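# Load two glove boxes from cart into wall dispenser

## Task

Take both new glove boxes off the cart and seat them in the empty slots of the wall-mounted glove dispenser. The cart and the pedal bin may be moved out of the way. At the end, release the boxes and back the robot away. The robot must not topple or finish leaning, or the task counts as failed.

## Robot and tools

ROBOT. The LinearBot has an omnidirectional wheeled base and a column about 1.75 m high. A carriage rides up and down this column over 1.0 m (lift_m, 0 at the bottom). It holds two identical six-joint arms, left and right, each with a two-finger gripper. The arm bases sit roughly 0.57 m + lift_m above the floor, and carriage parts hang about 0.15 m lower. A hand reaches about 0.78 m from its shoulder but only about 0.38 m below its arm base. A hand is about 0.16 m long, 0.1 m wide, 0.14 m with fingers open. Parked arm joints 1-6: 0, 0.05, 0.05, 1.45, 0, 0; parked, the robot is about 0.95 m wide and 0.7 m long.

CAMERAS. carriage_camera is fixed to the carriage, faces forward and tilts about 20 degrees down. left_wrist_camera and right_wrist_camera look out past each hand's fingertips. Calibration (intrinsics, base-to-camera transforms) is given per camera and may be slightly off; wrist camera poses drift more at long reach.

FRAMES. Base frame: origin on the floor below the base centre, x forward, y left, z up. left_hand and right_hand are reported in it, as the point between that hand's finger pads, with quat_wxyz giving the hand orientation (hand z runs along the fingers, fingers open along hand y; an upward hand with joints 1, 5, 6 at 0 reads 1, 0, 0, 0). Readings can be off, more so at long reach. Odometry frame = base frame at scene start; base_odometry counts wheel turns only, so slip shows up as travel; heading is positive leftward, -3.142 to 3.142.

execute_actions(actions, cameras). actions is a list with one action or none (empty list = just report state and images). An action may hold "base", "joints" or both; their motions start together. base takes exactly one relative offset from the robot's last reported position: translate_m (metres, forward +, -2 to 2), strafe_m (metres, left +, -2 to 2) or rotate_rad (radians, counter-clockwise +, -6.3 to 6.3). joints is one flat object keyed by joint name with absolute targets, not offsets: lift_m 0 to 1 m; for each arm (left_/right_) joint1_rad -2.617 to 3.054 (vertical-axis swing, 0 ahead, + left); joint2_rad 0 to 3.141 (shoulder: 0 upper arm level pointing back, 1.57 vertical, 3.14 level pointing forward); joint3_rad 0 to 3.141 (elbow, 0 folded, 3.14 straight); joint4_rad -1.57 to 1.57 (wrist pitch, + lifts fingertips); joint5_rad -1.57 to 1.57 (wrist yaw, + swings fingertips to the right, opposite to joint 1); joint6_rad -2.094 to 2.094 (roll about the fingers, + clockwise viewed from the forearm); gripper_m 0 to 0.093 m pad gap. Joints you omit may keep driving to earlier targets. Unknown keys or out-of-range numbers reject the whole call. cameras: list of carriage_camera, left_wrist_camera, right_wrist_camera or "all"; omitted/null = all, [] = none. Arm joints move up to 1.8 rad/s (1-3) and 2.7 rad/s (4-6).

wait(seconds): 0 to 10 s, no new command; returns state and images.
zoom_image(camera, region): region [x0, y0, x1, y1] pixels of that camera's latest full image, origin top-left, at most 504x504.
read_manual(section): licence texts only, no motion.
finished_scene(scene): pass the current scene number; irreversible; reports success.

RESULTS. base_status and joint_status per motion: "done" (for the base, wheels turned the commanded amount even if slipping; a 1-2 mm move may stop short yet say done); "off_target" (rested away from target, may still push; normal for a gripper holding something); "contact_stop" or "time_out" (target dropped, holding where it stopped). "joint command not followed" plus a cause means a self-collision check rejected that arm's targets (gripper still obeyed); those joints show "not_followed" and may be retried on later actions. To escape, move just the blocked arm away first, then the other in a later action. on_its_own lists uncommanded behaviour; its "held at" is a held target, not a position. motor_effort gives percent of max, + toward higher joint values, bracket = peak of last action; readings carry bias and noise. Falling lift effort while lowering means a hand or load is resting on something. drive_wheels larger at rest than after a free move means the base is still pushing. "ARM HIT" means an arm struck the robot hard. MOTOR HOT appears from 75 °C; OVER-TEMPERATURE FAULT at 90 °C pauses that arm 10 s, and at 100 °C the arm goes limp and drops; keys then read "limit_stop_at_motor_heat" and must be resent. Stretched arms heat quickly, even unloaded.

CAUTIONS. If one call reports a stop, your remaining calls in that reply are skipped. After a blocked drive, back off about 0.2 m (or undo the turn), repeat if still pressing; a retry can stop spuriously once. Arms have no contact stop: blocked arms keep pushing and snap to target when freed. Arms are not monitored while turning, and the base may coast about 0.3 m after an arm touches something. The lift may not sense a hand collision. Avoid letting the column strike a table edge the base slid under, and never reverse into one. A level hand droops 10-17 cm under 1 kg; a fully stretched arm may not lift 1 kg. Grip force is about 45-60 N per pad. Never let the arms collide or press on each other. Tipping is irreversible and unreported except in images; risk rises with a high carriage, extended arms, loads, pulling, or abrupt stops (about 1.5 kg per hand with both arms forward can tip it). Avoid drops, slips, slamming and hard pushes. Loose objects may get occasional small nudges. The robot holds its last command while you think.

Each tool is called after "Request:" as name(argument=value, ...) on one line, values as JSON.

## Session

Request:
execute_actions(actions=[])

Scene clock: 0.00 s.
base_odometry: x=+0.000 y=+0.000 heading=+0.000 (m, m, rad; odometry frame)
base_status: not commanded
joint_positions: lift_m=+0.302 left_joint1_rad=+0.007 left_joint2_rad=+0.053 left_joint3_rad=+0.053 left_joint4_rad=+1.466 left_joint5_rad=-0.023 left_joint6_rad=+0.014 left_gripper_m=+0.094 right_joint1_rad=-0.025 right_joint2_rad=+0.070 right_joint3_rad=+0.062 right_joint4_rad=+1.434 right_joint5_rad=+0.018 right_joint6_rad=+0.013 right_gripper_m=+0.095
joint_status: not commanded
motor_effort: lift_m=+28 drive_wheels=+1 (%)
left_hand: x=+0.2865 y=+0.3342 z=+1.2896 quat_wxyz=(+0.999, -0.011, +0.052, +0.011) (m; base frame)
right_hand: x=+0.2969 y=-0.3341 z=+1.2909 quat_wxyz=(+0.997, +0.011, +0.072, -0.007) (m; base frame)
pictures: carriage_camera, left_wrist_camera, right_wrist_camera
Images, in order (width x height): carriage_camera 896x504, left_wrist_camera 896x504, right_wrist_camera 896x504.

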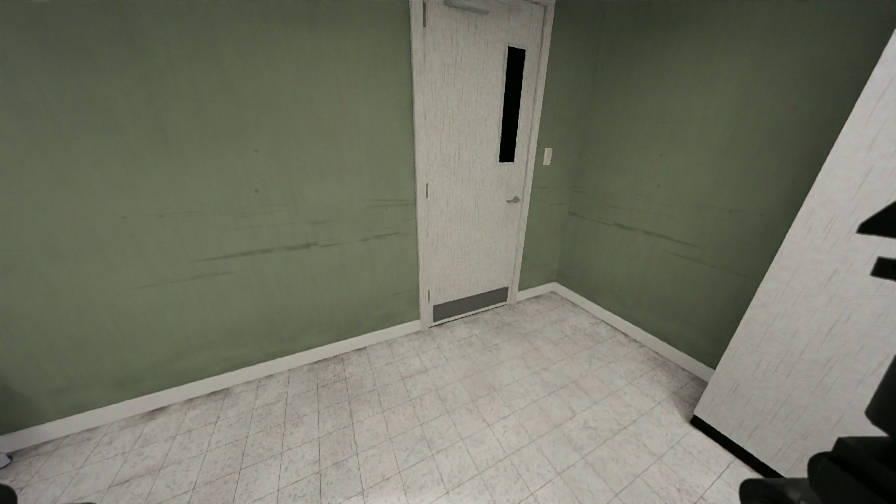

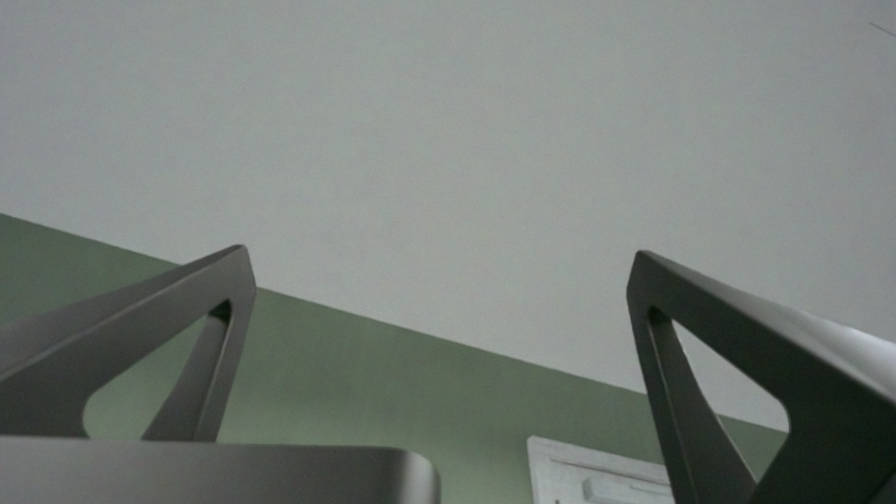

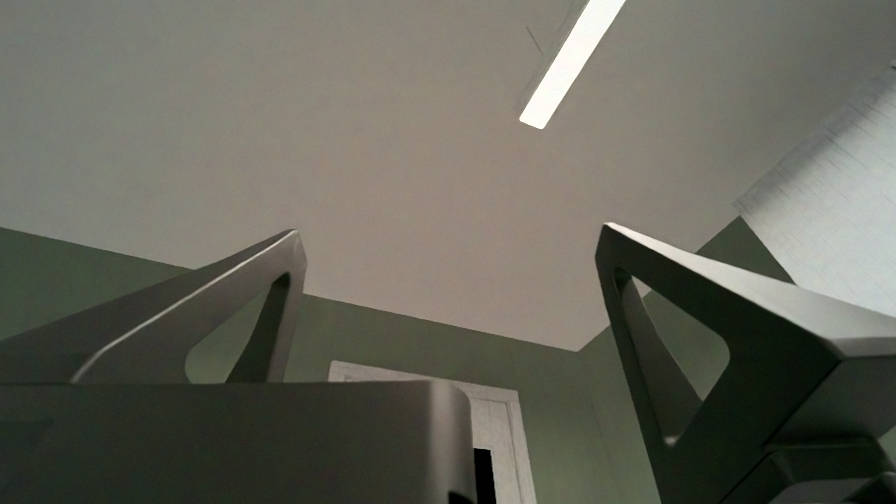

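Request:
execute_actions(actions=[{"base":{"rotate_rad":1.8}}], cameras=["carriage_camera"])

Scene clock: 4.60 s.
base_odometry: x=+0.000 y=+0.000 heading=+1.800 (m, m, rad; odometry frame)
base_status: done
joint_positions: lift_m=+0.302 left_joint1_rad=+0.007 left_joint2_rad=+0.053 left_joint3_rad=+0.053 left_joint4_rad=+1.466 left_joint5_rad=-0.023 left_joint6_rad=+0.014 left_gripper_m=+0.094 right_joint1_rad=-0.025 right_joint2_rad=+0.070 right_joint3_rad=+0.062 right_joint4_rad=+1.433 right_joint5_rad=+0.018 right_joint6_rad=+0.013 right_gripper_m=+0.095
joint_status: not commanded
motor_effort: lift_m=+29(29) drive_wheels=+3(12) (%)
left_hand: x=+0.2865 y=+0.3342 z=+1.2896 quat_wxyz=(+0.999, -0.011, +0.052, +0.011) (m; base frame)
right_hand: x=+0.2971 y=-0.3341 z=+1.2909 quat_wxyz=(+0.997, +0.011, +0.072, -0.007) (m; base frame)
pictures: carriage_camera
Images, in order (width x height): carriage_camera 896x504.

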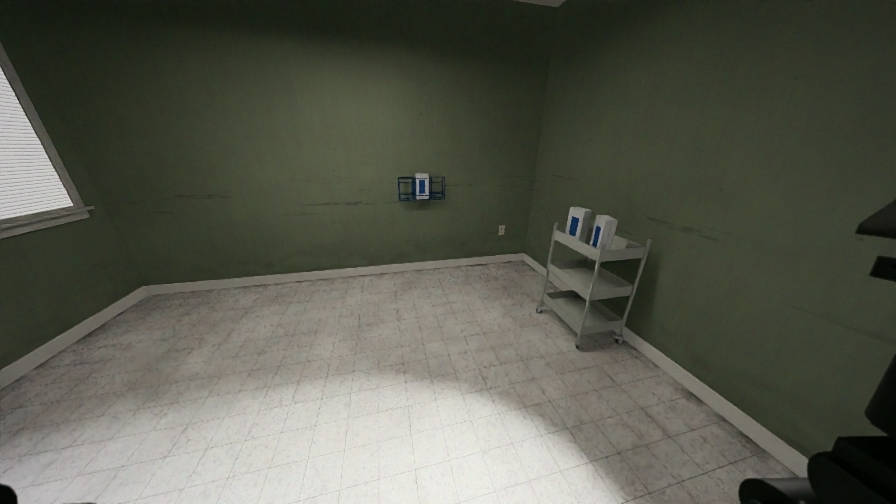

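Request:
zoom_image(camera="carriage_camera", region=[370,150,690,360])

Region (370, 150, 690, 360) of carriage_camera's 896x504 image, scaled by 1.575, with more detail than that image has; it fills the top 331 rows of this view, and the rest is white.

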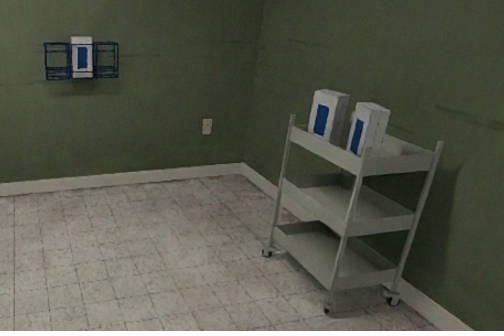

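Request:
execute_actions(actions=[{"base":{"rotate_rad":0.22}}], cameras=[])

Request:
execute_actions(actions=[{"base":{"translate_m":1.46},"joints":{"lift_m":0.5}}], cameras=["carriage_camera"])

Request:
zoom_image(camera="carriage_camera", region=[430,200,670,380])

Request:
execute_actions(actions=[{"base":{"rotate_rad":-1.57}}], cameras=[])

Request:
execute_actions(actions=[{"base":{"translate_m":0.5}}], cameras=["carriage_camera"])

Request:
zoom_image(camera="carriage_camera", region=[320,250,600,450])

Scene clock: 18.90 s.
base_odometry: x=+0.000 y=+0.000 heading=+2.019 (m, m, rad; odometry frame)
base_status: done
joint_positions: lift_m=+0.302 left_joint1_rad=+0.007 left_joint2_rad=+0.053 left_joint3_rad=+0.053 left_joint4_rad=+1.466 left_joint5_rad=-0.023 left_joint6_rad=+0.014 left_gripper_m=+0.094 right_joint1_rad=-0.025 right_joint2_rad=+0.070 right_joint3_rad=+0.062 right_joint4_rad=+1.433 right_joint5_rad=+0.018 right_joint6_rad=+0.013 right_gripper_m=+0.095
joint_status: not commanded
motor_effort: lift_m=+29(29) drive_wheels=+3(9) (%)
left_hand: x=+0.2865 y=+0.3342 z=+1.2896 quat_wxyz=(+0.999, -0.011, +0.052, +0.011) (m; base frame)
right_hand: x=+0.2972 y=-0.3341 z=+1.2909 quat_wxyz=(+0.997, +0.011, +0.072, -0.007) (m; base frame)
pictures: none
No camera images: the call's "cameras" was empty. Leave "cameras" out to get every camera's image.

Scene clock: 24.10 s.
base_odometry: x=-0.635 y=+1.315 heading=+2.020 (m, m, rad; odometry frame)
base_status: done
joint_positions: lift_m=+0.500 left_joint1_rad=+0.007 left_joint2_rad=+0.053 left_joint3_rad=+0.053 left_joint4_rad=+1.466 left_joint5_rad=-0.023 left_joint6_rad=+0.014 left_gripper_m=+0.094 right_joint1_rad=-0.025 right_joint2_rad=+0.070 right_joint3_rad=+0.062 right_joint4_rad=+1.434 right_joint5_rad=+0.018 right_joint6_rad=+0.013 right_gripper_m=+0.095
joint_status: all done
motor_effort: lift_m=+31(37) drive_wheels=-5(10) (%)
left_hand: x=+0.2864 y=+0.3342 z=+1.4878 quat_wxyz=(+0.999, -0.011, +0.052, +0.011) (m; base frame)
right_hand: x=+0.2969 y=-0.3341 z=+1.4891 quat_wxyz=(+0.997, +0.011, +0.072, -0.007) (m; base frame)
pictures: carriage_camera
camera_calibration (this result's frames):
carriage_camera: T_world_to_cam=[[-0.0209994, -0.999705, 0.01218, -0.0184591], [-0.386135, -0.00312765, -0.922437, 1.41981], [0.922203, -0.0240738, -0.385955, 0.410112], [0, 0, 0, 1]] pos_world=[0.169642, -0.00414009, 1.46819]
Images, in order (width x height): carriage_camera 896x504.

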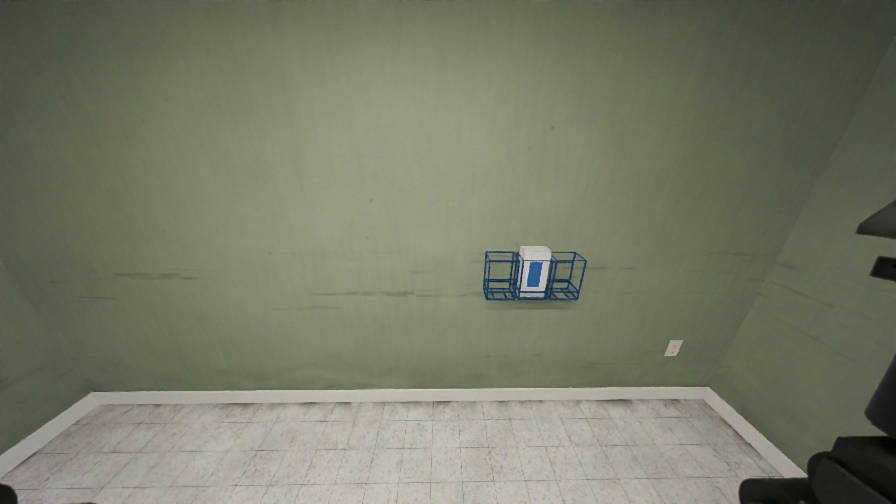

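Region (430, 200, 670, 380) of carriage_camera's 896x504 image, scaled by 2.100, with more detail than that image has; it fills the top 378 rows of this view, and the rest is white.

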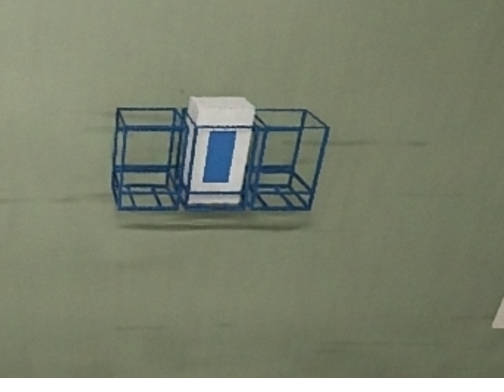

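Scene clock: 27.20 s.
base_odometry: x=-0.635 y=+1.315 heading=+0.451 (m, m, rad; odometry frame)
base_status: done
joint_positions: lift_m=+0.500 left_joint1_rad=+0.007 left_joint2_rad=+0.053 left_joint3_rad=+0.053 left_joint4_rad=+1.466 left_joint5_rad=-0.023 left_joint6_rad=+0.014 left_gripper_m=+0.094 right_joint1_rad=-0.025 right_joint2_rad=+0.070 right_joint3_rad=+0.062 right_joint4_rad=+1.433 right_joint5_rad=+0.018 right_joint6_rad=+0.013 right_gripper_m=+0.095
joint_status: not commanded
motor_effort: lift_m=+32(32) drive_wheels=+3(7) (%)
left_hand: x=+0.2865 y=+0.3342 z=+1.4878 quat_wxyz=(+0.999, -0.011, +0.052, +0.011) (m; base frame)
right_hand: x=+0.2972 y=-0.3341 z=+1.4890 quat_wxyz=(+0.997, +0.011, +0.072, -0.007) (m; base frame)
pictures: none
No camera images: the call's "cameras" was empty. Leave "cameras" out to get every camera's image.

Scene clock: 30.30 s.
base_odometry: x=-0.185 y=+1.532 heading=+0.450 (m, m, rad; odometry frame)
base_status: done
joint_positions: lift_m=+0.500 left_joint1_rad=+0.007 left_joint2_rad=+0.053 left_joint3_rad=+0.053 left_joint4_rad=+1.466 left_joint5_rad=-0.023 left_joint6_rad=+0.014 left_gripper_m=+0.094 right_joint1_rad=-0.025 right_joint2_rad=+0.070 right_joint3_rad=+0.062 right_joint4_rad=+1.433 right_joint5_rad=+0.018 right_joint6_rad=+0.013 right_gripper_m=+0.095
joint_status: not commanded
motor_effort: lift_m=+33(31) drive_wheels=-4(8) (%)
left_hand: x=+0.2865 y=+0.3342 z=+1.4878 quat_wxyz=(+0.999, -0.011, +0.052, +0.011) (m; base frame)
right_hand: x=+0.2973 y=-0.3341 z=+1.4890 quat_wxyz=(+0.997, +0.011, +0.073, -0.007) (m; base frame)
pictures: carriage_camera
camera_calibration (this result's frames):
carriage_camera: T_world_to_cam=[[-0.0209994, -0.999705, 0.01218, -0.0184591], [-0.386135, -0.00312765, -0.922437, 1.41981], [0.922203, -0.0240738, -0.385955, 0.410112], [0, 0, 0, 1]] pos_world=[0.169642, -0.00414009, 1.46819]
Images, in order (width x height): carriage_camera 896x504.

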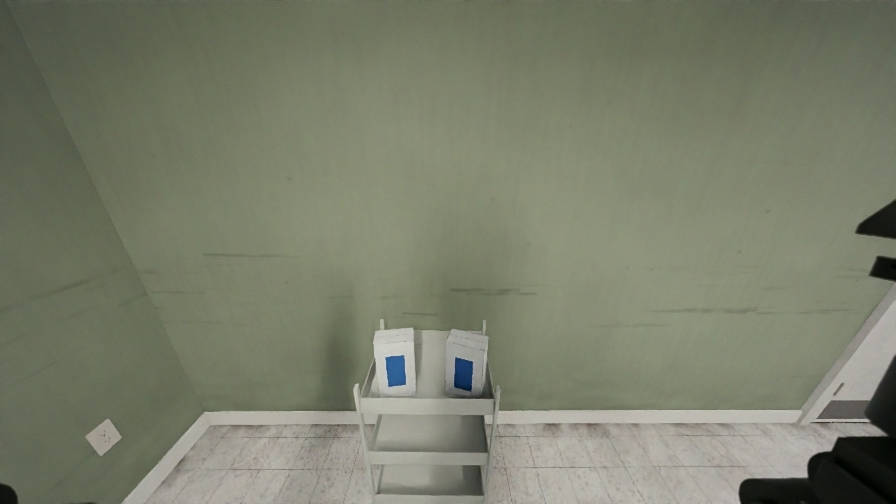

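Region (320, 250, 600, 450) of carriage_camera's 896x504 image, scaled by 1.800, with more detail than that image has; it fills the top 360 rows of this view, and the rest is white.

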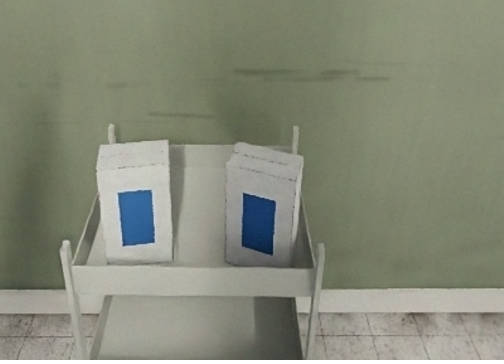

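Request:
execute_actions(actions=[{"base":{"translate_m":0.31},"joints":{"lift_m":0.28,"left_joint1_rad":-0.65,"left_joint2_rad":1.74,"left_joint3_rad":1.64,"left_joint4_rad":-1.47,"left_joint6_rad":0.8}}])

Scene clock: 49.60 s.
base_odometry: x=+0.095 y=+1.666 heading=+0.449 (m, m, rad; odometry frame)
base_status: done
joint_positions: lift_m=+0.280 left_joint1_rad=-0.646 left_joint2_rad=+1.741 left_joint3_rad=+1.608 left_joint4_rad=-1.463 left_joint5_rad=-0.023 left_joint6_rad=+0.793 left_gripper_m=+0.094 right_joint1_rad=-0.025 right_joint2_rad=+0.070 right_joint3_rad=+0.062 right_joint4_rad=+1.434 right_joint5_rad=+0.018 right_joint6_rad=+0.013 right_gripper_m=+0.095
joint_status: all done
motor_effort: lift_m=+24(25) drive_wheels=-5(7) (%)
left_hand: x=+0.5089 y=+0.1470 z=+0.9912 quat_wxyz=(-0.013, +0.659, +0.752, +0.011) (m; base frame)
right_hand: x=+0.2969 y=-0.3341 z=+1.2697 quat_wxyz=(+0.997, +0.011, +0.072, -0.007) (m; base frame)
pictures: carriage_camera, left_wrist_camera, right_wrist_camera
camera_calibration (this result's frames):
carriage_camera: T_world_to_cam=[[-0.0209994, -0.999705, 0.01218, -0.0157867], [-0.386135, -0.00312765, -0.922437, 1.21741], [0.922203, -0.0240738, -0.385955, 0.325428], [0, 0, 0, 1]] pos_world=[0.169642, -0.00414009, 1.24878]
left_wrist_camera: T_world_to_cam=[[-0.988605, -0.150534, 0.000545039, 0.527753], [-0.121105, 0.797478, 0.591069, -0.63155], [-0.0894103, 0.584267, -0.806621, 0.882184], [0, 0, 0, 1]] pos_world=[0.524132, 0.0676609, 1.08459]
right_wrist_camera: T_world_to_cam=[[0.0141157, -0.999434, -0.0305419, -0.296407], [0.702562, 0.0316478, -0.710918, 0.709795], [0.711483, -0.0114225, 0.702611, -0.980928], [0, 0, 0, 1]] pos_world=[0.203422, -0.329908, 1.18476]
Images, in order (width x height): carriage_camera 896x504, left_wrist_camera 896x504, right_wrist_camera 896x504.

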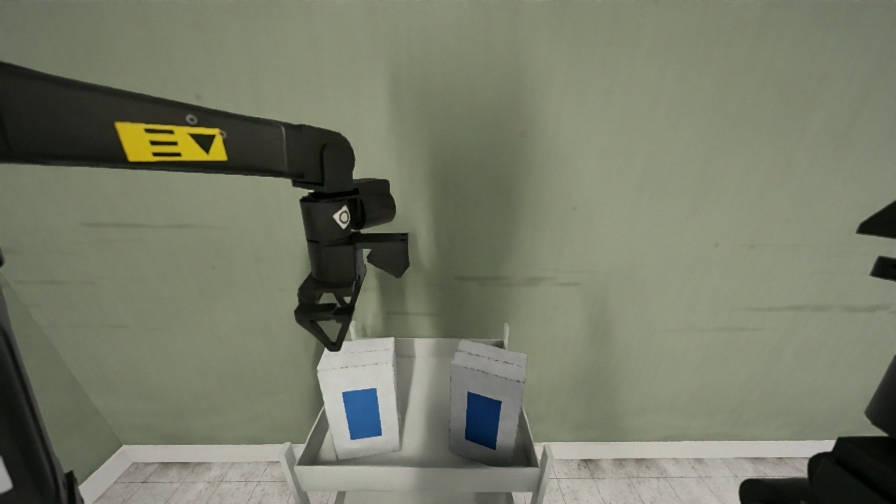

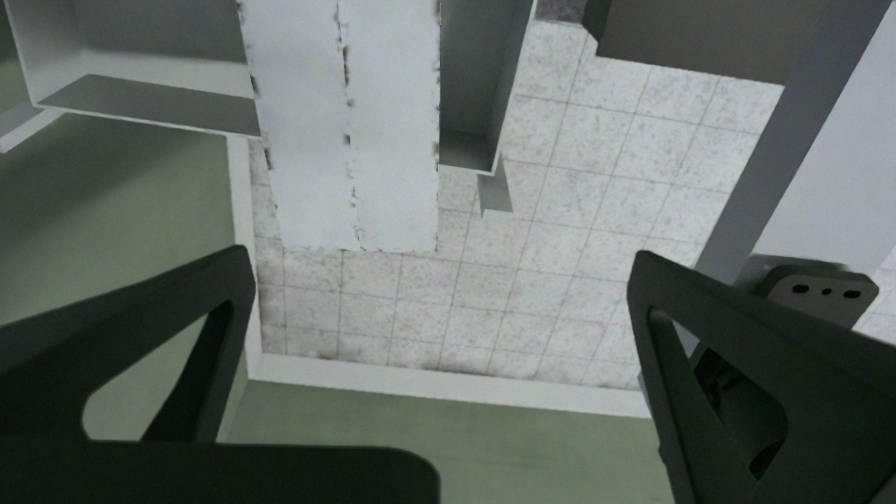

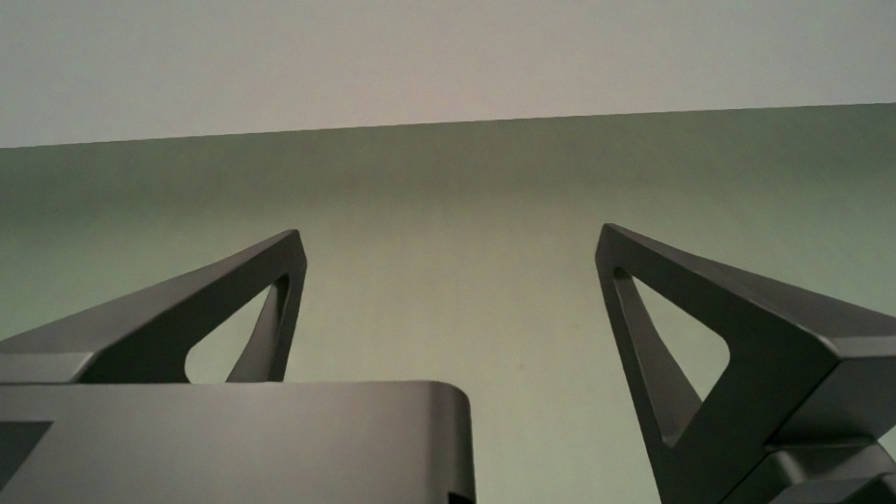

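Request:
execute_actions(actions=[{"base":{"translate_m":0.034},"joints":{"lift_m":0.21}}], cameras=["carriage_camera","left_wrist_camera"])

Scene clock: 52.57 s.
base_odometry: x=+0.126 y=+1.681 heading=+0.448 (m, m, rad; odometry frame)
base_status: done
joint_positions: lift_m=+0.210 left_joint1_rad=-0.646 left_joint2_rad=+1.741 left_joint3_rad=+1.620 left_joint4_rad=-1.466 left_joint5_rad=-0.023 left_joint6_rad=+0.793 left_gripper_m=+0.094 right_joint1_rad=-0.025 right_joint2_rad=+0.070 right_joint3_rad=+0.062 right_joint4_rad=+1.434 right_joint5_rad=+0.018 right_joint6_rad=+0.013 right_gripper_m=+0.095
joint_status: all done
motor_effort: lift_m=+26(26) drive_wheels=+4(13) (%)
left_hand: x=+0.5105 y=+0.1458 z=+0.9239 quat_wxyz=(-0.009, +0.659, +0.752, +0.011) (m; base frame)
right_hand: x=+0.2970 y=-0.3341 z=+1.1996 quat_wxyz=(+0.997, +0.011, +0.072, -0.007) (m; base frame)
pictures: carriage_camera, left_wrist_camera
camera_calibration (this result's frames):
carriage_camera: T_world_to_cam=[[-0.0209994, -0.999705, 0.01218, -0.0149333], [-0.386135, -0.00312765, -0.922437, 1.15279], [0.922203, -0.0240738, -0.385955, 0.298388], [0, 0, 0, 1]] pos_world=[0.169642, -0.00414009, 1.17872]
left_wrist_camera: T_world_to_cam=[[-0.98876, -0.149406, -0.00557065, 0.534678], [-0.124251, 0.800417, 0.586426, -0.585114], [-0.0831569, 0.580526, -0.809984, 0.829154], [0, 0, 0, 1]] pos_world=[0.524918, 0.0668732, 1.01771]
Images, in order (width x height): carriage_camera 896x504, left_wrist_camera 896x504.

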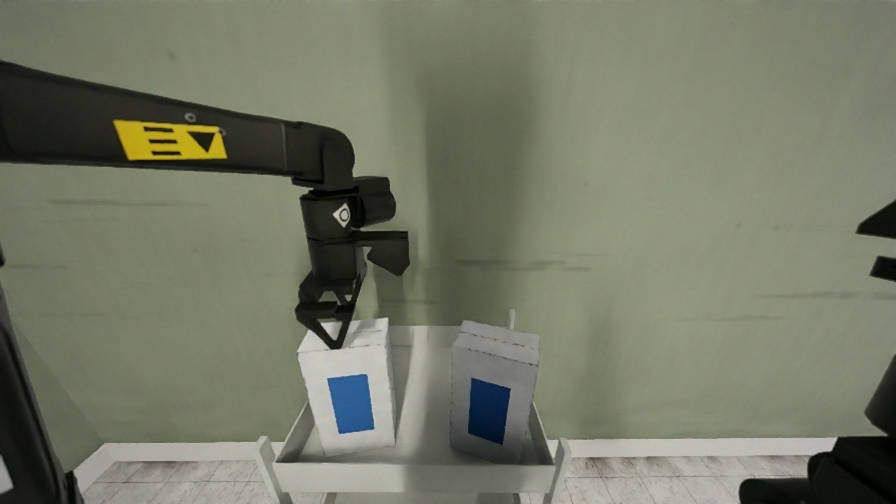

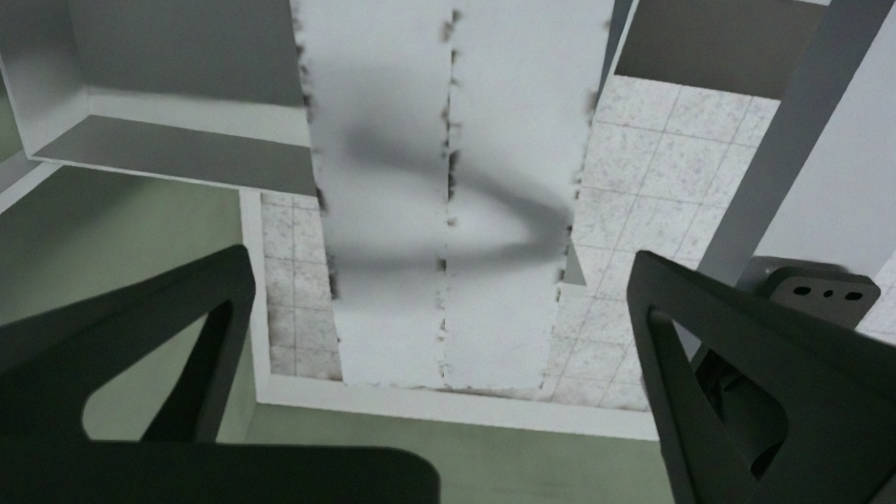

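Request:
execute_actions(actions=[{"joints":{"lift_m":0.23,"right_joint1_rad":0.1,"right_joint2_rad":1.84,"right_joint3_rad":1.76,"right_joint4_rad":-1.49,"right_joint5_rad":0,"right_joint6_rad":-0.6}}], cameras=[])

Request:
execute_actions(actions=[{"joints":{"right_joint1_rad":0.74}}], cameras=["carriage_camera","right_wrist_camera"])

Scene clock: 61.27 s.
base_odometry: x=+0.126 y=+1.681 heading=+0.448 (m, m, rad; odometry frame)
base_status: not commanded
joint_positions: lift_m=+0.230 left_joint1_rad=-0.646 left_joint2_rad=+1.742 left_joint3_rad=+1.620 left_joint4_rad=-1.467 left_joint5_rad=-0.023 left_joint6_rad=+0.793 left_gripper_m=+0.094 right_joint1_rad=+0.096 right_joint2_rad=+1.837 right_joint3_rad=+1.735 right_joint4_rad=-1.484 right_joint5_rad=+0.006 right_joint6_rad=-0.592 right_gripper_m=+0.095
joint_status: all done
motor_effort: lift_m=+32(38) drive_wheels=+4(4) (%)
left_hand: x=+0.5103 y=+0.1459 z=+0.9431 quat_wxyz=(-0.010, +0.659, +0.752, +0.011) (m; base frame)
right_hand: x=+0.5937 y=-0.2990 z=+0.9428 quat_wxyz=(-0.008, -0.337, +0.941, -0.001) (m; base frame)
pictures: none
No camera images: the call's "cameras" was empty. Leave "cameras" out to get every camera's image.

Scene clock: 62.47 s.
base_odometry: x=+0.126 y=+1.681 heading=+0.448 (m, m, rad; odometry frame)
base_status: not commanded
joint_positions: lift_m=+0.230 left_joint1_rad=-0.646 left_joint2_rad=+1.742 left_joint3_rad=+1.620 left_joint4_rad=-1.467 left_joint5_rad=-0.023 left_joint6_rad=+0.793 left_gripper_m=+0.094 right_joint1_rad=+0.743 right_joint2_rad=+1.837 right_joint3_rad=+1.735 right_joint4_rad=-1.484 right_joint5_rad=+0.003 right_joint6_rad=-0.593 right_gripper_m=+0.095
joint_status: all done
motor_effort: lift_m=+32(33) drive_wheels=+3(4) (%)
left_hand: x=+0.5103 y=+0.1459 z=+0.9431 quat_wxyz=(-0.010, +0.659, +0.752, +0.011) (m; base frame)
right_hand: x=+0.5070 y=-0.1033 z=+0.9428 quat_wxyz=(-0.007, -0.619, +0.785, -0.002) (m; base frame)
pictures: carriage_camera, right_wrist_camera
camera_calibration (this result's frames):
carriage_camera: T_world_to_cam=[[-0.0209994, -0.999705, 0.01218, -0.0151703], [-0.386135, -0.00312765, -0.922437, 1.17073], [0.922203, -0.0240738, -0.385955, 0.305896], [0, 0, 0, 1]] pos_world=[0.169642, -0.00414009, 1.19817]
right_wrist_camera: T_world_to_cam=[[0.964964, -0.26238, 0.000594351, -0.513993], [-0.20727, -0.76089, 0.614886, -0.548097], [-0.160882, -0.593466, -0.788616, 0.889954], [0, 0, 0, 1]] pos_world=[0.525558, -0.0237454, 1.03915]
Images, in order (width x height): carriage_camera 896x504, right_wrist_camera 896x504.

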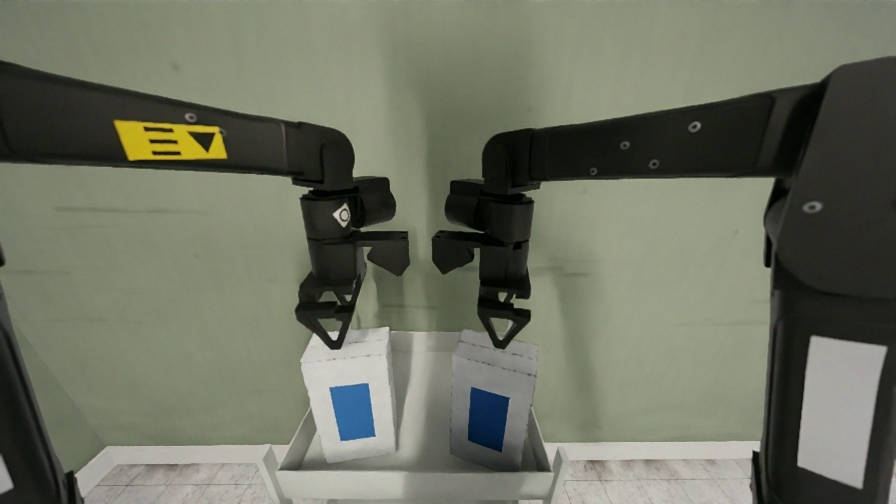

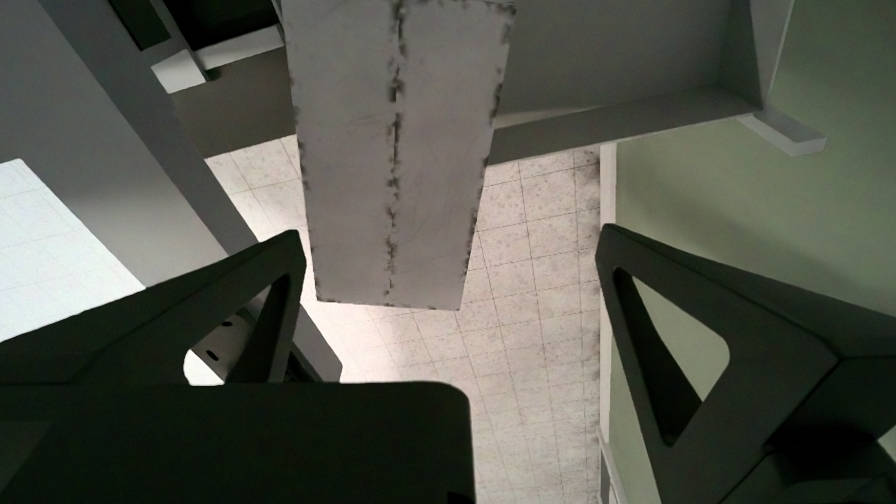

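Request:
execute_actions(actions=[{"joints":{"lift_m":0.2,"right_joint1_rad":0.8,"right_joint2_rad":1.79,"right_joint3_rad":1.71,"right_joint6_rad":-0.44}}])

Scene clock: 67.70 s.
base_odometry: x=+0.126 y=+1.681 heading=+0.448 (m, m, rad; odometry frame)
base_status: not commanded
joint_positions: lift_m=+0.200 left_joint1_rad=-0.646 left_joint2_rad=+1.744 left_joint3_rad=+1.620 left_joint4_rad=-1.467 left_joint5_rad=-0.023 left_joint6_rad=+0.794 left_gripper_m=+0.094 right_joint1_rad=+0.803 right_joint2_rad=+1.802 right_joint3_rad=+1.724 right_joint4_rad=-1.486 right_joint5_rad=+0.002 right_joint6_rad=-0.447 right_gripper_m=+0.095
joint_status: all done
motor_effort: lift_m=+24(25) drive_wheels=+3(4) (%)
left_hand: x=+0.5104 y=+0.1459 z=+0.9133 quat_wxyz=(-0.011, +0.659, +0.752, +0.011) (m; base frame)
right_hand: x=+0.4900 y=-0.0921 z=+0.9214 quat_wxyz=(+0.003, -0.585, +0.811, +0.000) (m; base frame)
pictures: carriage_camera, left_wrist_camera, right_wrist_camera
camera_calibration (this result's frames):
carriage_camera: T_world_to_cam=[[-0.0209994, -0.999705, 0.01218, -0.0148126], [-0.386135, -0.00312765, -0.922437, 1.14365], [0.922203, -0.0240738, -0.385955, 0.294564], [0, 0, 0, 1]] pos_world=[0.169642, -0.00414009, 1.16881]
left_wrist_camera: T_world_to_cam=[[-0.988828, -0.149021, -0.00342481, 0.532577], [-0.122508, 0.799384, 0.588198, -0.581322], [-0.0849162, 0.582046, -0.80871, 0.820068], [0, 0, 0, 1]] pos_world=[0.525047, 0.0667479, 1.00695]
right_wrist_camera: T_world_to_cam=[[0.938694, -0.344587, 0.0106434, -0.498519], [-0.281768, -0.749047, 0.599613, -0.478229], [-0.198646, -0.565852, -0.800219, 0.908709], [0, 0, 0, 1]] pos_world=[0.513719, -0.015804, 1.01922]
Images, in order (width x height): carriage_camera 896x504, left_wrist_camera 896x504, right_wrist_camera 896x504.

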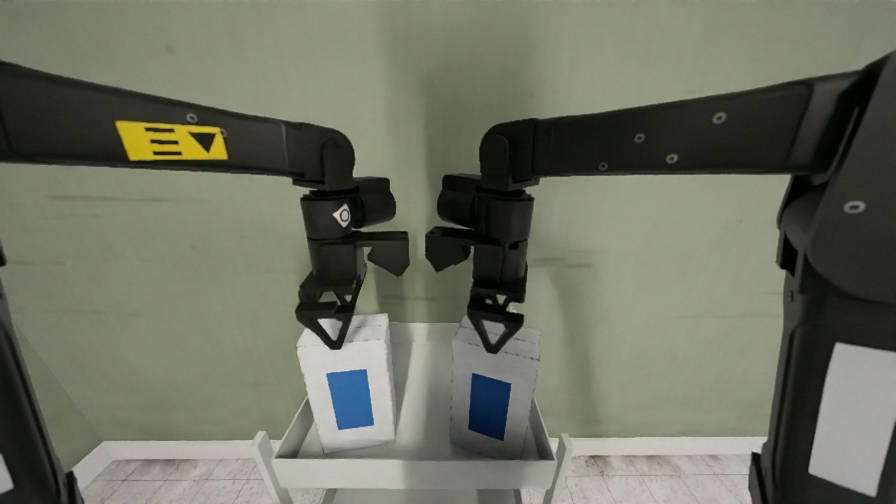

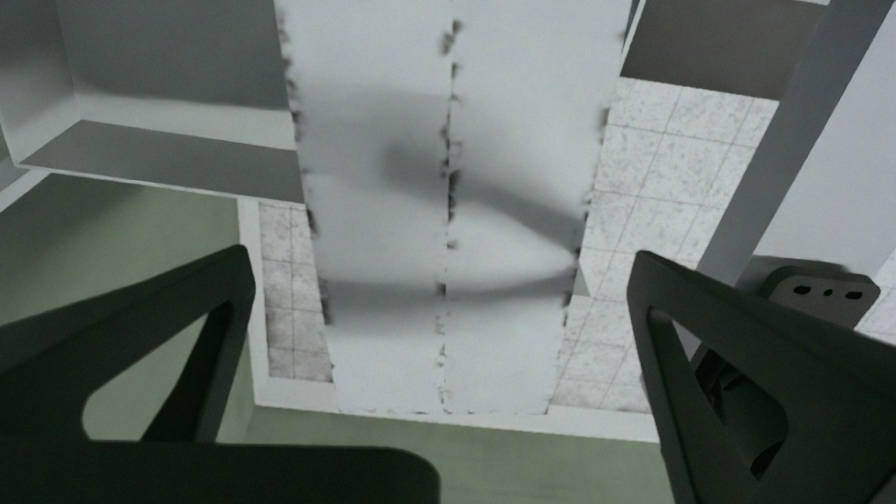

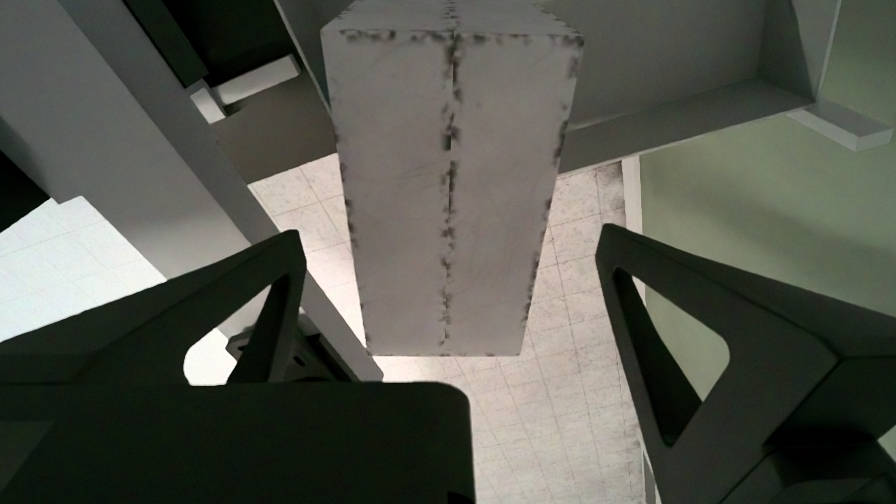

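Request:
execute_actions(actions=[{"joints":{"lift_m":0.148}}], cameras=[])

Request:
execute_actions(actions=[{"joints":{"left_gripper_m":0.05,"right_gripper_m":0.05}}], cameras=["carriage_camera"])

Request:
execute_actions(actions=[{"joints":{"lift_m":0.58}}], cameras=["carriage_camera"])

Scene clock: 71.37 s.
base_odometry: x=+0.126 y=+1.681 heading=+0.448 (m, m, rad; odometry frame)
base_status: not commanded
joint_positions: lift_m=+0.148 left_joint1_rad=-0.646 left_joint2_rad=+1.745 left_joint3_rad=+1.620 left_joint4_rad=-1.467 left_joint5_rad=-0.023 left_joint6_rad=+0.794 left_gripper_m=+0.094 right_joint1_rad=+0.803 right_joint2_rad=+1.798 right_joint3_rad=+1.721 right_joint4_rad=-1.486 right_joint5_rad=+0.001 right_joint6_rad=-0.447 right_gripper_m=+0.095
joint_status: all done
motor_effort: lift_m=+25(25) drive_wheels=-4(4) (%)
left_hand: x=+0.5103 y=+0.1460 z=+0.8610 quat_wxyz=(-0.012, +0.659, +0.752, +0.011) (m; base frame)
right_hand: x=+0.4892 y=-0.0927 z=+0.8702 quat_wxyz=(+0.004, -0.585, +0.811, +0.000) (m; base frame)
pictures: none
No camera images: the call's "cameras" was empty. Leave "cameras" out to get every camera's image.

Scene clock: 71.97 s.
base_odometry: x=+0.126 y=+1.681 heading=+0.448 (m, m, rad; odometry frame)
base_status: not commanded
joint_positions: lift_m=+0.148 left_joint1_rad=-0.646 left_joint2_rad=+1.745 left_joint3_rad=+1.620 left_joint4_rad=-1.469 left_joint5_rad=-0.023 left_joint6_rad=+0.794 left_gripper_m=+0.059 right_joint1_rad=+0.803 right_joint2_rad=+1.798 right_joint3_rad=+1.721 right_joint4_rad=-1.486 right_joint5_rad=+0.001 right_joint6_rad=-0.446 right_gripper_m=+0.057
joint_status: left_gripper_m off_target (ended at +0.059, target +0.050); right_gripper_m off_target (ended at +0.057, target +0.050)
motor_effort: lift_m=+25(24) drive_wheels=-4(4) (%)
left_hand: x=+0.5100 y=+0.1461 z=+0.8610 quat_wxyz=(-0.012, +0.660, +0.751, +0.011) (m; base frame)
right_hand: x=+0.4892 y=-0.0927 z=+0.8702 quat_wxyz=(+0.004, -0.584, +0.811, +0.000) (m; base frame)
pictures: carriage_camera
camera_calibration (this result's frames):
carriage_camera: T_world_to_cam=[[-0.0209994, -0.999705, 0.01218, -0.0141789], [-0.386135, -0.00312765, -0.922437, 1.09565], [0.922203, -0.0240738, -0.385955, 0.274483], [0, 0, 0, 1]] pos_world=[0.169642, -0.00414009, 1.11678]
Images, in order (width x height): carriage_camera 896x504.

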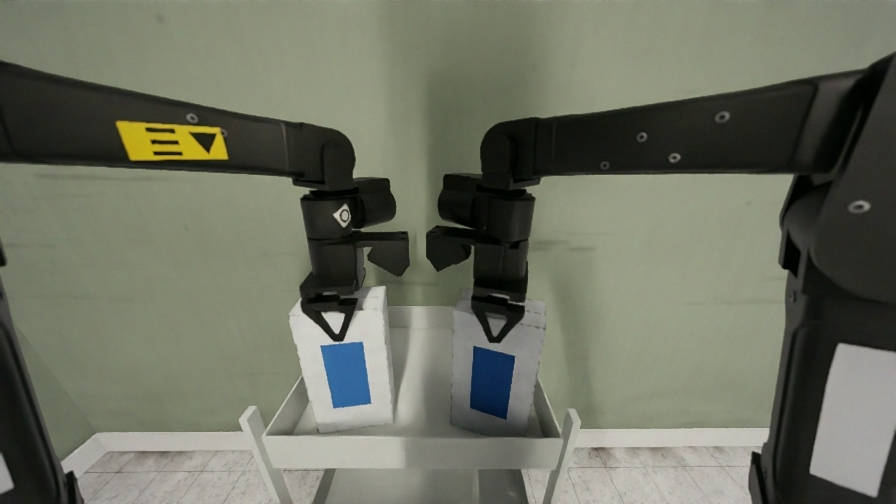

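Scene clock: 74.23 s.
base_odometry: x=+0.126 y=+1.681 heading=+0.448 (m, m, rad; odometry frame)
base_status: not commanded
joint_positions: lift_m=+0.580 left_joint1_rad=-0.646 left_joint2_rad=+1.762 left_joint3_rad=+1.620 left_joint4_rad=-1.468 left_joint5_rad=-0.024 left_joint6_rad=+0.795 left_gripper_m=+0.059 right_joint1_rad=+0.803 right_joint2_rad=+1.805 right_joint3_rad=+1.705 right_joint4_rad=-1.487 right_joint5_rad=+0.001 right_joint6_rad=-0.445 right_gripper_m=+0.057
joint_status: all done
motor_effort: lift_m=+34(39) drive_wheels=+3(4) (%)
left_hand: x=+0.5107 y=+0.1457 z=+1.2873 quat_wxyz=(-0.020, +0.660, +0.751, +0.010) (m; base frame)
right_hand: x=+0.4869 y=-0.0949 z=+1.2953 quat_wxyz=(-0.008, -0.584, +0.812, -0.002) (m; base frame)
pictures: carriage_camera
camera_calibration (this result's frames):
carriage_camera: T_world_to_cam=[[-0.0209994, -0.999705, 0.01218, -0.0194319], [-0.386135, -0.00312765, -0.922437, 1.49348], [0.922203, -0.0240738, -0.385955, 0.440936], [0, 0, 0, 1]] pos_world=[0.169642, -0.00414009, 1.54806]
Images, in order (width x height): carriage_camera 896x504.

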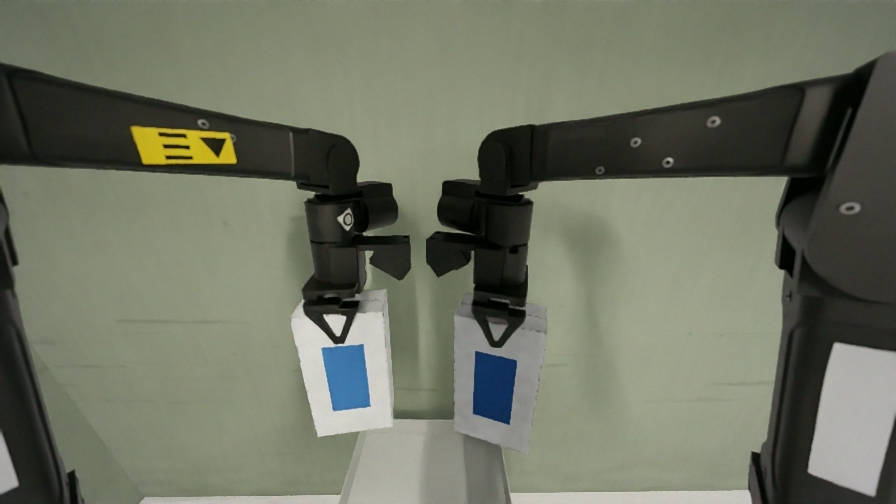

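Request:
execute_actions(actions=[{"base":{"translate_m":-0.41},"joints":{"left_joint4_rad":-1.43,"left_joint6_rad":0.92,"right_joint1_rad":0.63,"right_joint2_rad":1.74,"right_joint3_rad":1.65,"right_joint4_rad":-1.46,"right_joint6_rad":-0.92}}], cameras=[])

Request:
execute_actions(actions=[{"base":{"rotate_rad":1.572}}], cameras=[])

Request:
execute_actions(actions=[{"base":{"translate_m":0.5},"joints":{"lift_m":0.4}}])

Scene clock: 81.97 s.
base_odometry: x=-0.244 y=+1.504 heading=+0.447 (m, m, rad; odometry frame)
base_status: done
joint_positions: lift_m=+0.580 left_joint1_rad=-0.646 left_joint2_rad=+1.762 left_joint3_rad=+1.620 left_joint4_rad=-1.430 left_joint5_rad=-0.026 left_joint6_rad=+0.913 left_gripper_m=+0.059 right_joint1_rad=+0.624 right_joint2_rad=+1.772 right_joint3_rad=+1.655 right_joint4_rad=-1.458 right_joint5_rad=+0.004 right_joint6_rad=-0.912 right_gripper_m=+0.057
joint_status: all done
motor_effort: lift_m=+34(34) drive_wheels=-5(10) (%)
left_hand: x=+0.5183 y=+0.1404 z=+1.2871 quat_wxyz=(-0.002, +0.703, +0.711, +0.013) (m; base frame)
right_hand: x=+0.5214 y=-0.1421 z=+1.2929 quat_wxyz=(-0.002, -0.695, +0.719, -0.001) (m; base frame)
pictures: none
No camera images: the call's "cameras" was empty. Leave "cameras" out to get every camera's image.

Scene clock: 85.07 s.
base_odometry: x=-0.244 y=+1.504 heading=+2.019 (m, m, rad; odometry frame)
base_status: done
joint_positions: lift_m=+0.580 left_joint1_rad=-0.647 left_joint2_rad=+1.762 left_joint3_rad=+1.620 left_joint4_rad=-1.432 left_joint5_rad=-0.030 left_joint6_rad=+0.913 left_gripper_m=+0.059 right_joint1_rad=+0.624 right_joint2_rad=+1.772 right_joint3_rad=+1.655 right_joint4_rad=-1.449 right_joint5_rad=+0.002 right_joint6_rad=-0.912 right_gripper_m=+0.057
joint_status: not commanded
motor_effort: lift_m=+33(33) drive_wheels=+4(10) (%)
left_hand: x=+0.5183 y=+0.1410 z=+1.2872 quat_wxyz=(-0.003, +0.703, +0.711, +0.014) (m; base frame)
right_hand: x=+0.5230 y=-0.1407 z=+1.2929 quat_wxyz=(+0.002, -0.695, +0.719, -0.001) (m; base frame)
pictures: none
No camera images: the call's "cameras" was empty. Leave "cameras" out to get every camera's image.

Scene clock: 88.30 s.
base_odometry: x=-0.461 y=+1.954 heading=+2.020 (m, m, rad; odometry frame)
base_status: done
joint_positions: lift_m=+0.400 left_joint1_rad=-0.647 left_joint2_rad=+1.761 left_joint3_rad=+1.620 left_joint4_rad=-1.432 left_joint5_rad=-0.026 left_joint6_rad=+0.914 left_gripper_m=+0.059 right_joint1_rad=+0.625 right_joint2_rad=+1.757 right_joint3_rad=+1.646 right_joint4_rad=-1.458 right_joint5_rad=+0.000 right_joint6_rad=-0.914 right_gripper_m=+0.057
joint_status: all done
motor_effort: lift_m=+26(28) drive_wheels=-4(13) (%)
left_hand: x=+0.5179 y=+0.1404 z=+1.1081 quat_wxyz=(-0.002, +0.704, +0.710, +0.013) (m; base frame)
right_hand: x=+0.5188 y=-0.1431 z=+1.1156 quat_wxyz=(+0.001, -0.696, +0.718, +0.000) (m; base frame)
pictures: carriage_camera, left_wrist_camera, right_wrist_camera
camera_calibration (this result's frames):
carriage_camera: T_world_to_cam=[[-0.0209994, -0.999705, 0.01218, -0.0172466], [-0.386135, -0.00312765, -0.922437, 1.32798], [0.922203, -0.0240738, -0.385955, 0.37169], [0, 0, 0, 1]] pos_world=[0.169642, -0.00414009, 1.36864]
left_wrist_camera: T_world_to_cam=[[-0.999467, -0.0287494, -0.0154607, 0.541834], [-0.0323837, 0.813697, 0.580386, -0.73061], [-0.00410539, 0.580577, -0.814195, 0.945859], [0, 0, 0, 1]] pos_world=[0.521769, 0.0609284, 1.20253]
right_wrist_camera: T_world_to_cam=[[0.997986, -0.0629574, 0.00770959, -0.532449], [-0.0548719, -0.795998, 0.602806, -0.752729], [-0.0318143, -0.602016, -0.79785, 0.946623], [0, 0, 0, 1]] pos_world=[0.520189, -0.0628108, 1.21312]
Images, in order (width x height): carriage_camera 896x504, left_wrist_camera 896x504, right_wrist_camera 896x504.

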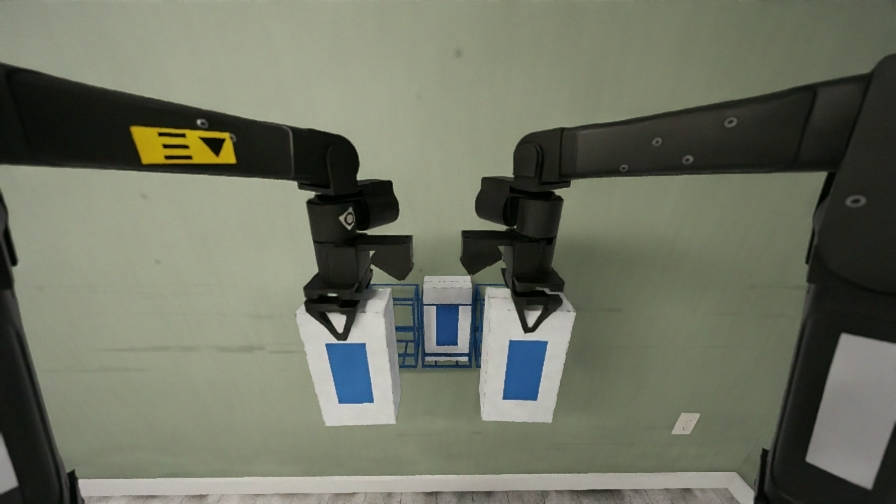

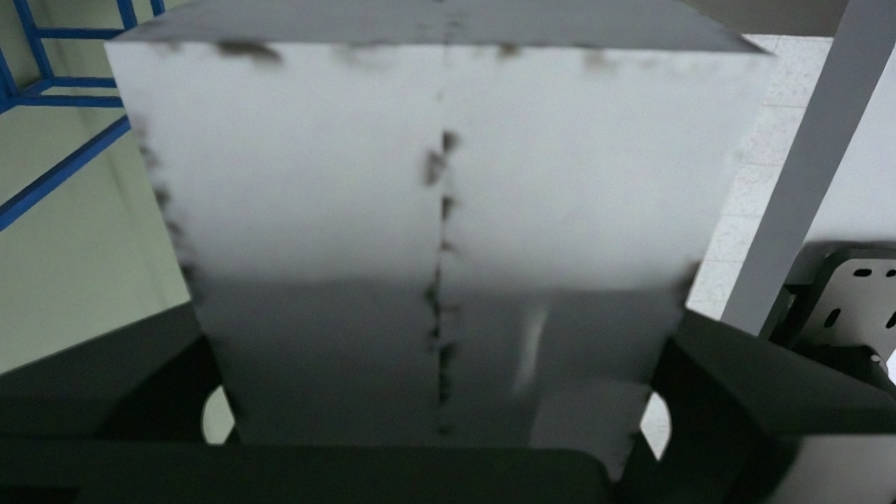

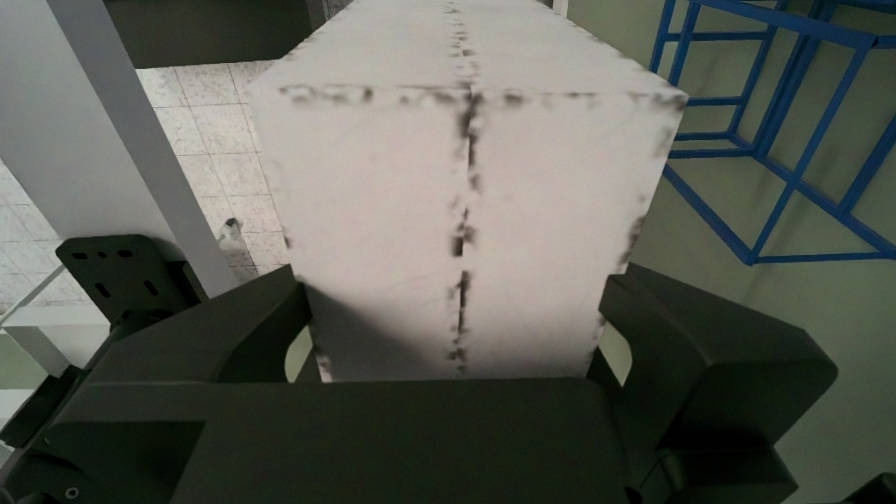

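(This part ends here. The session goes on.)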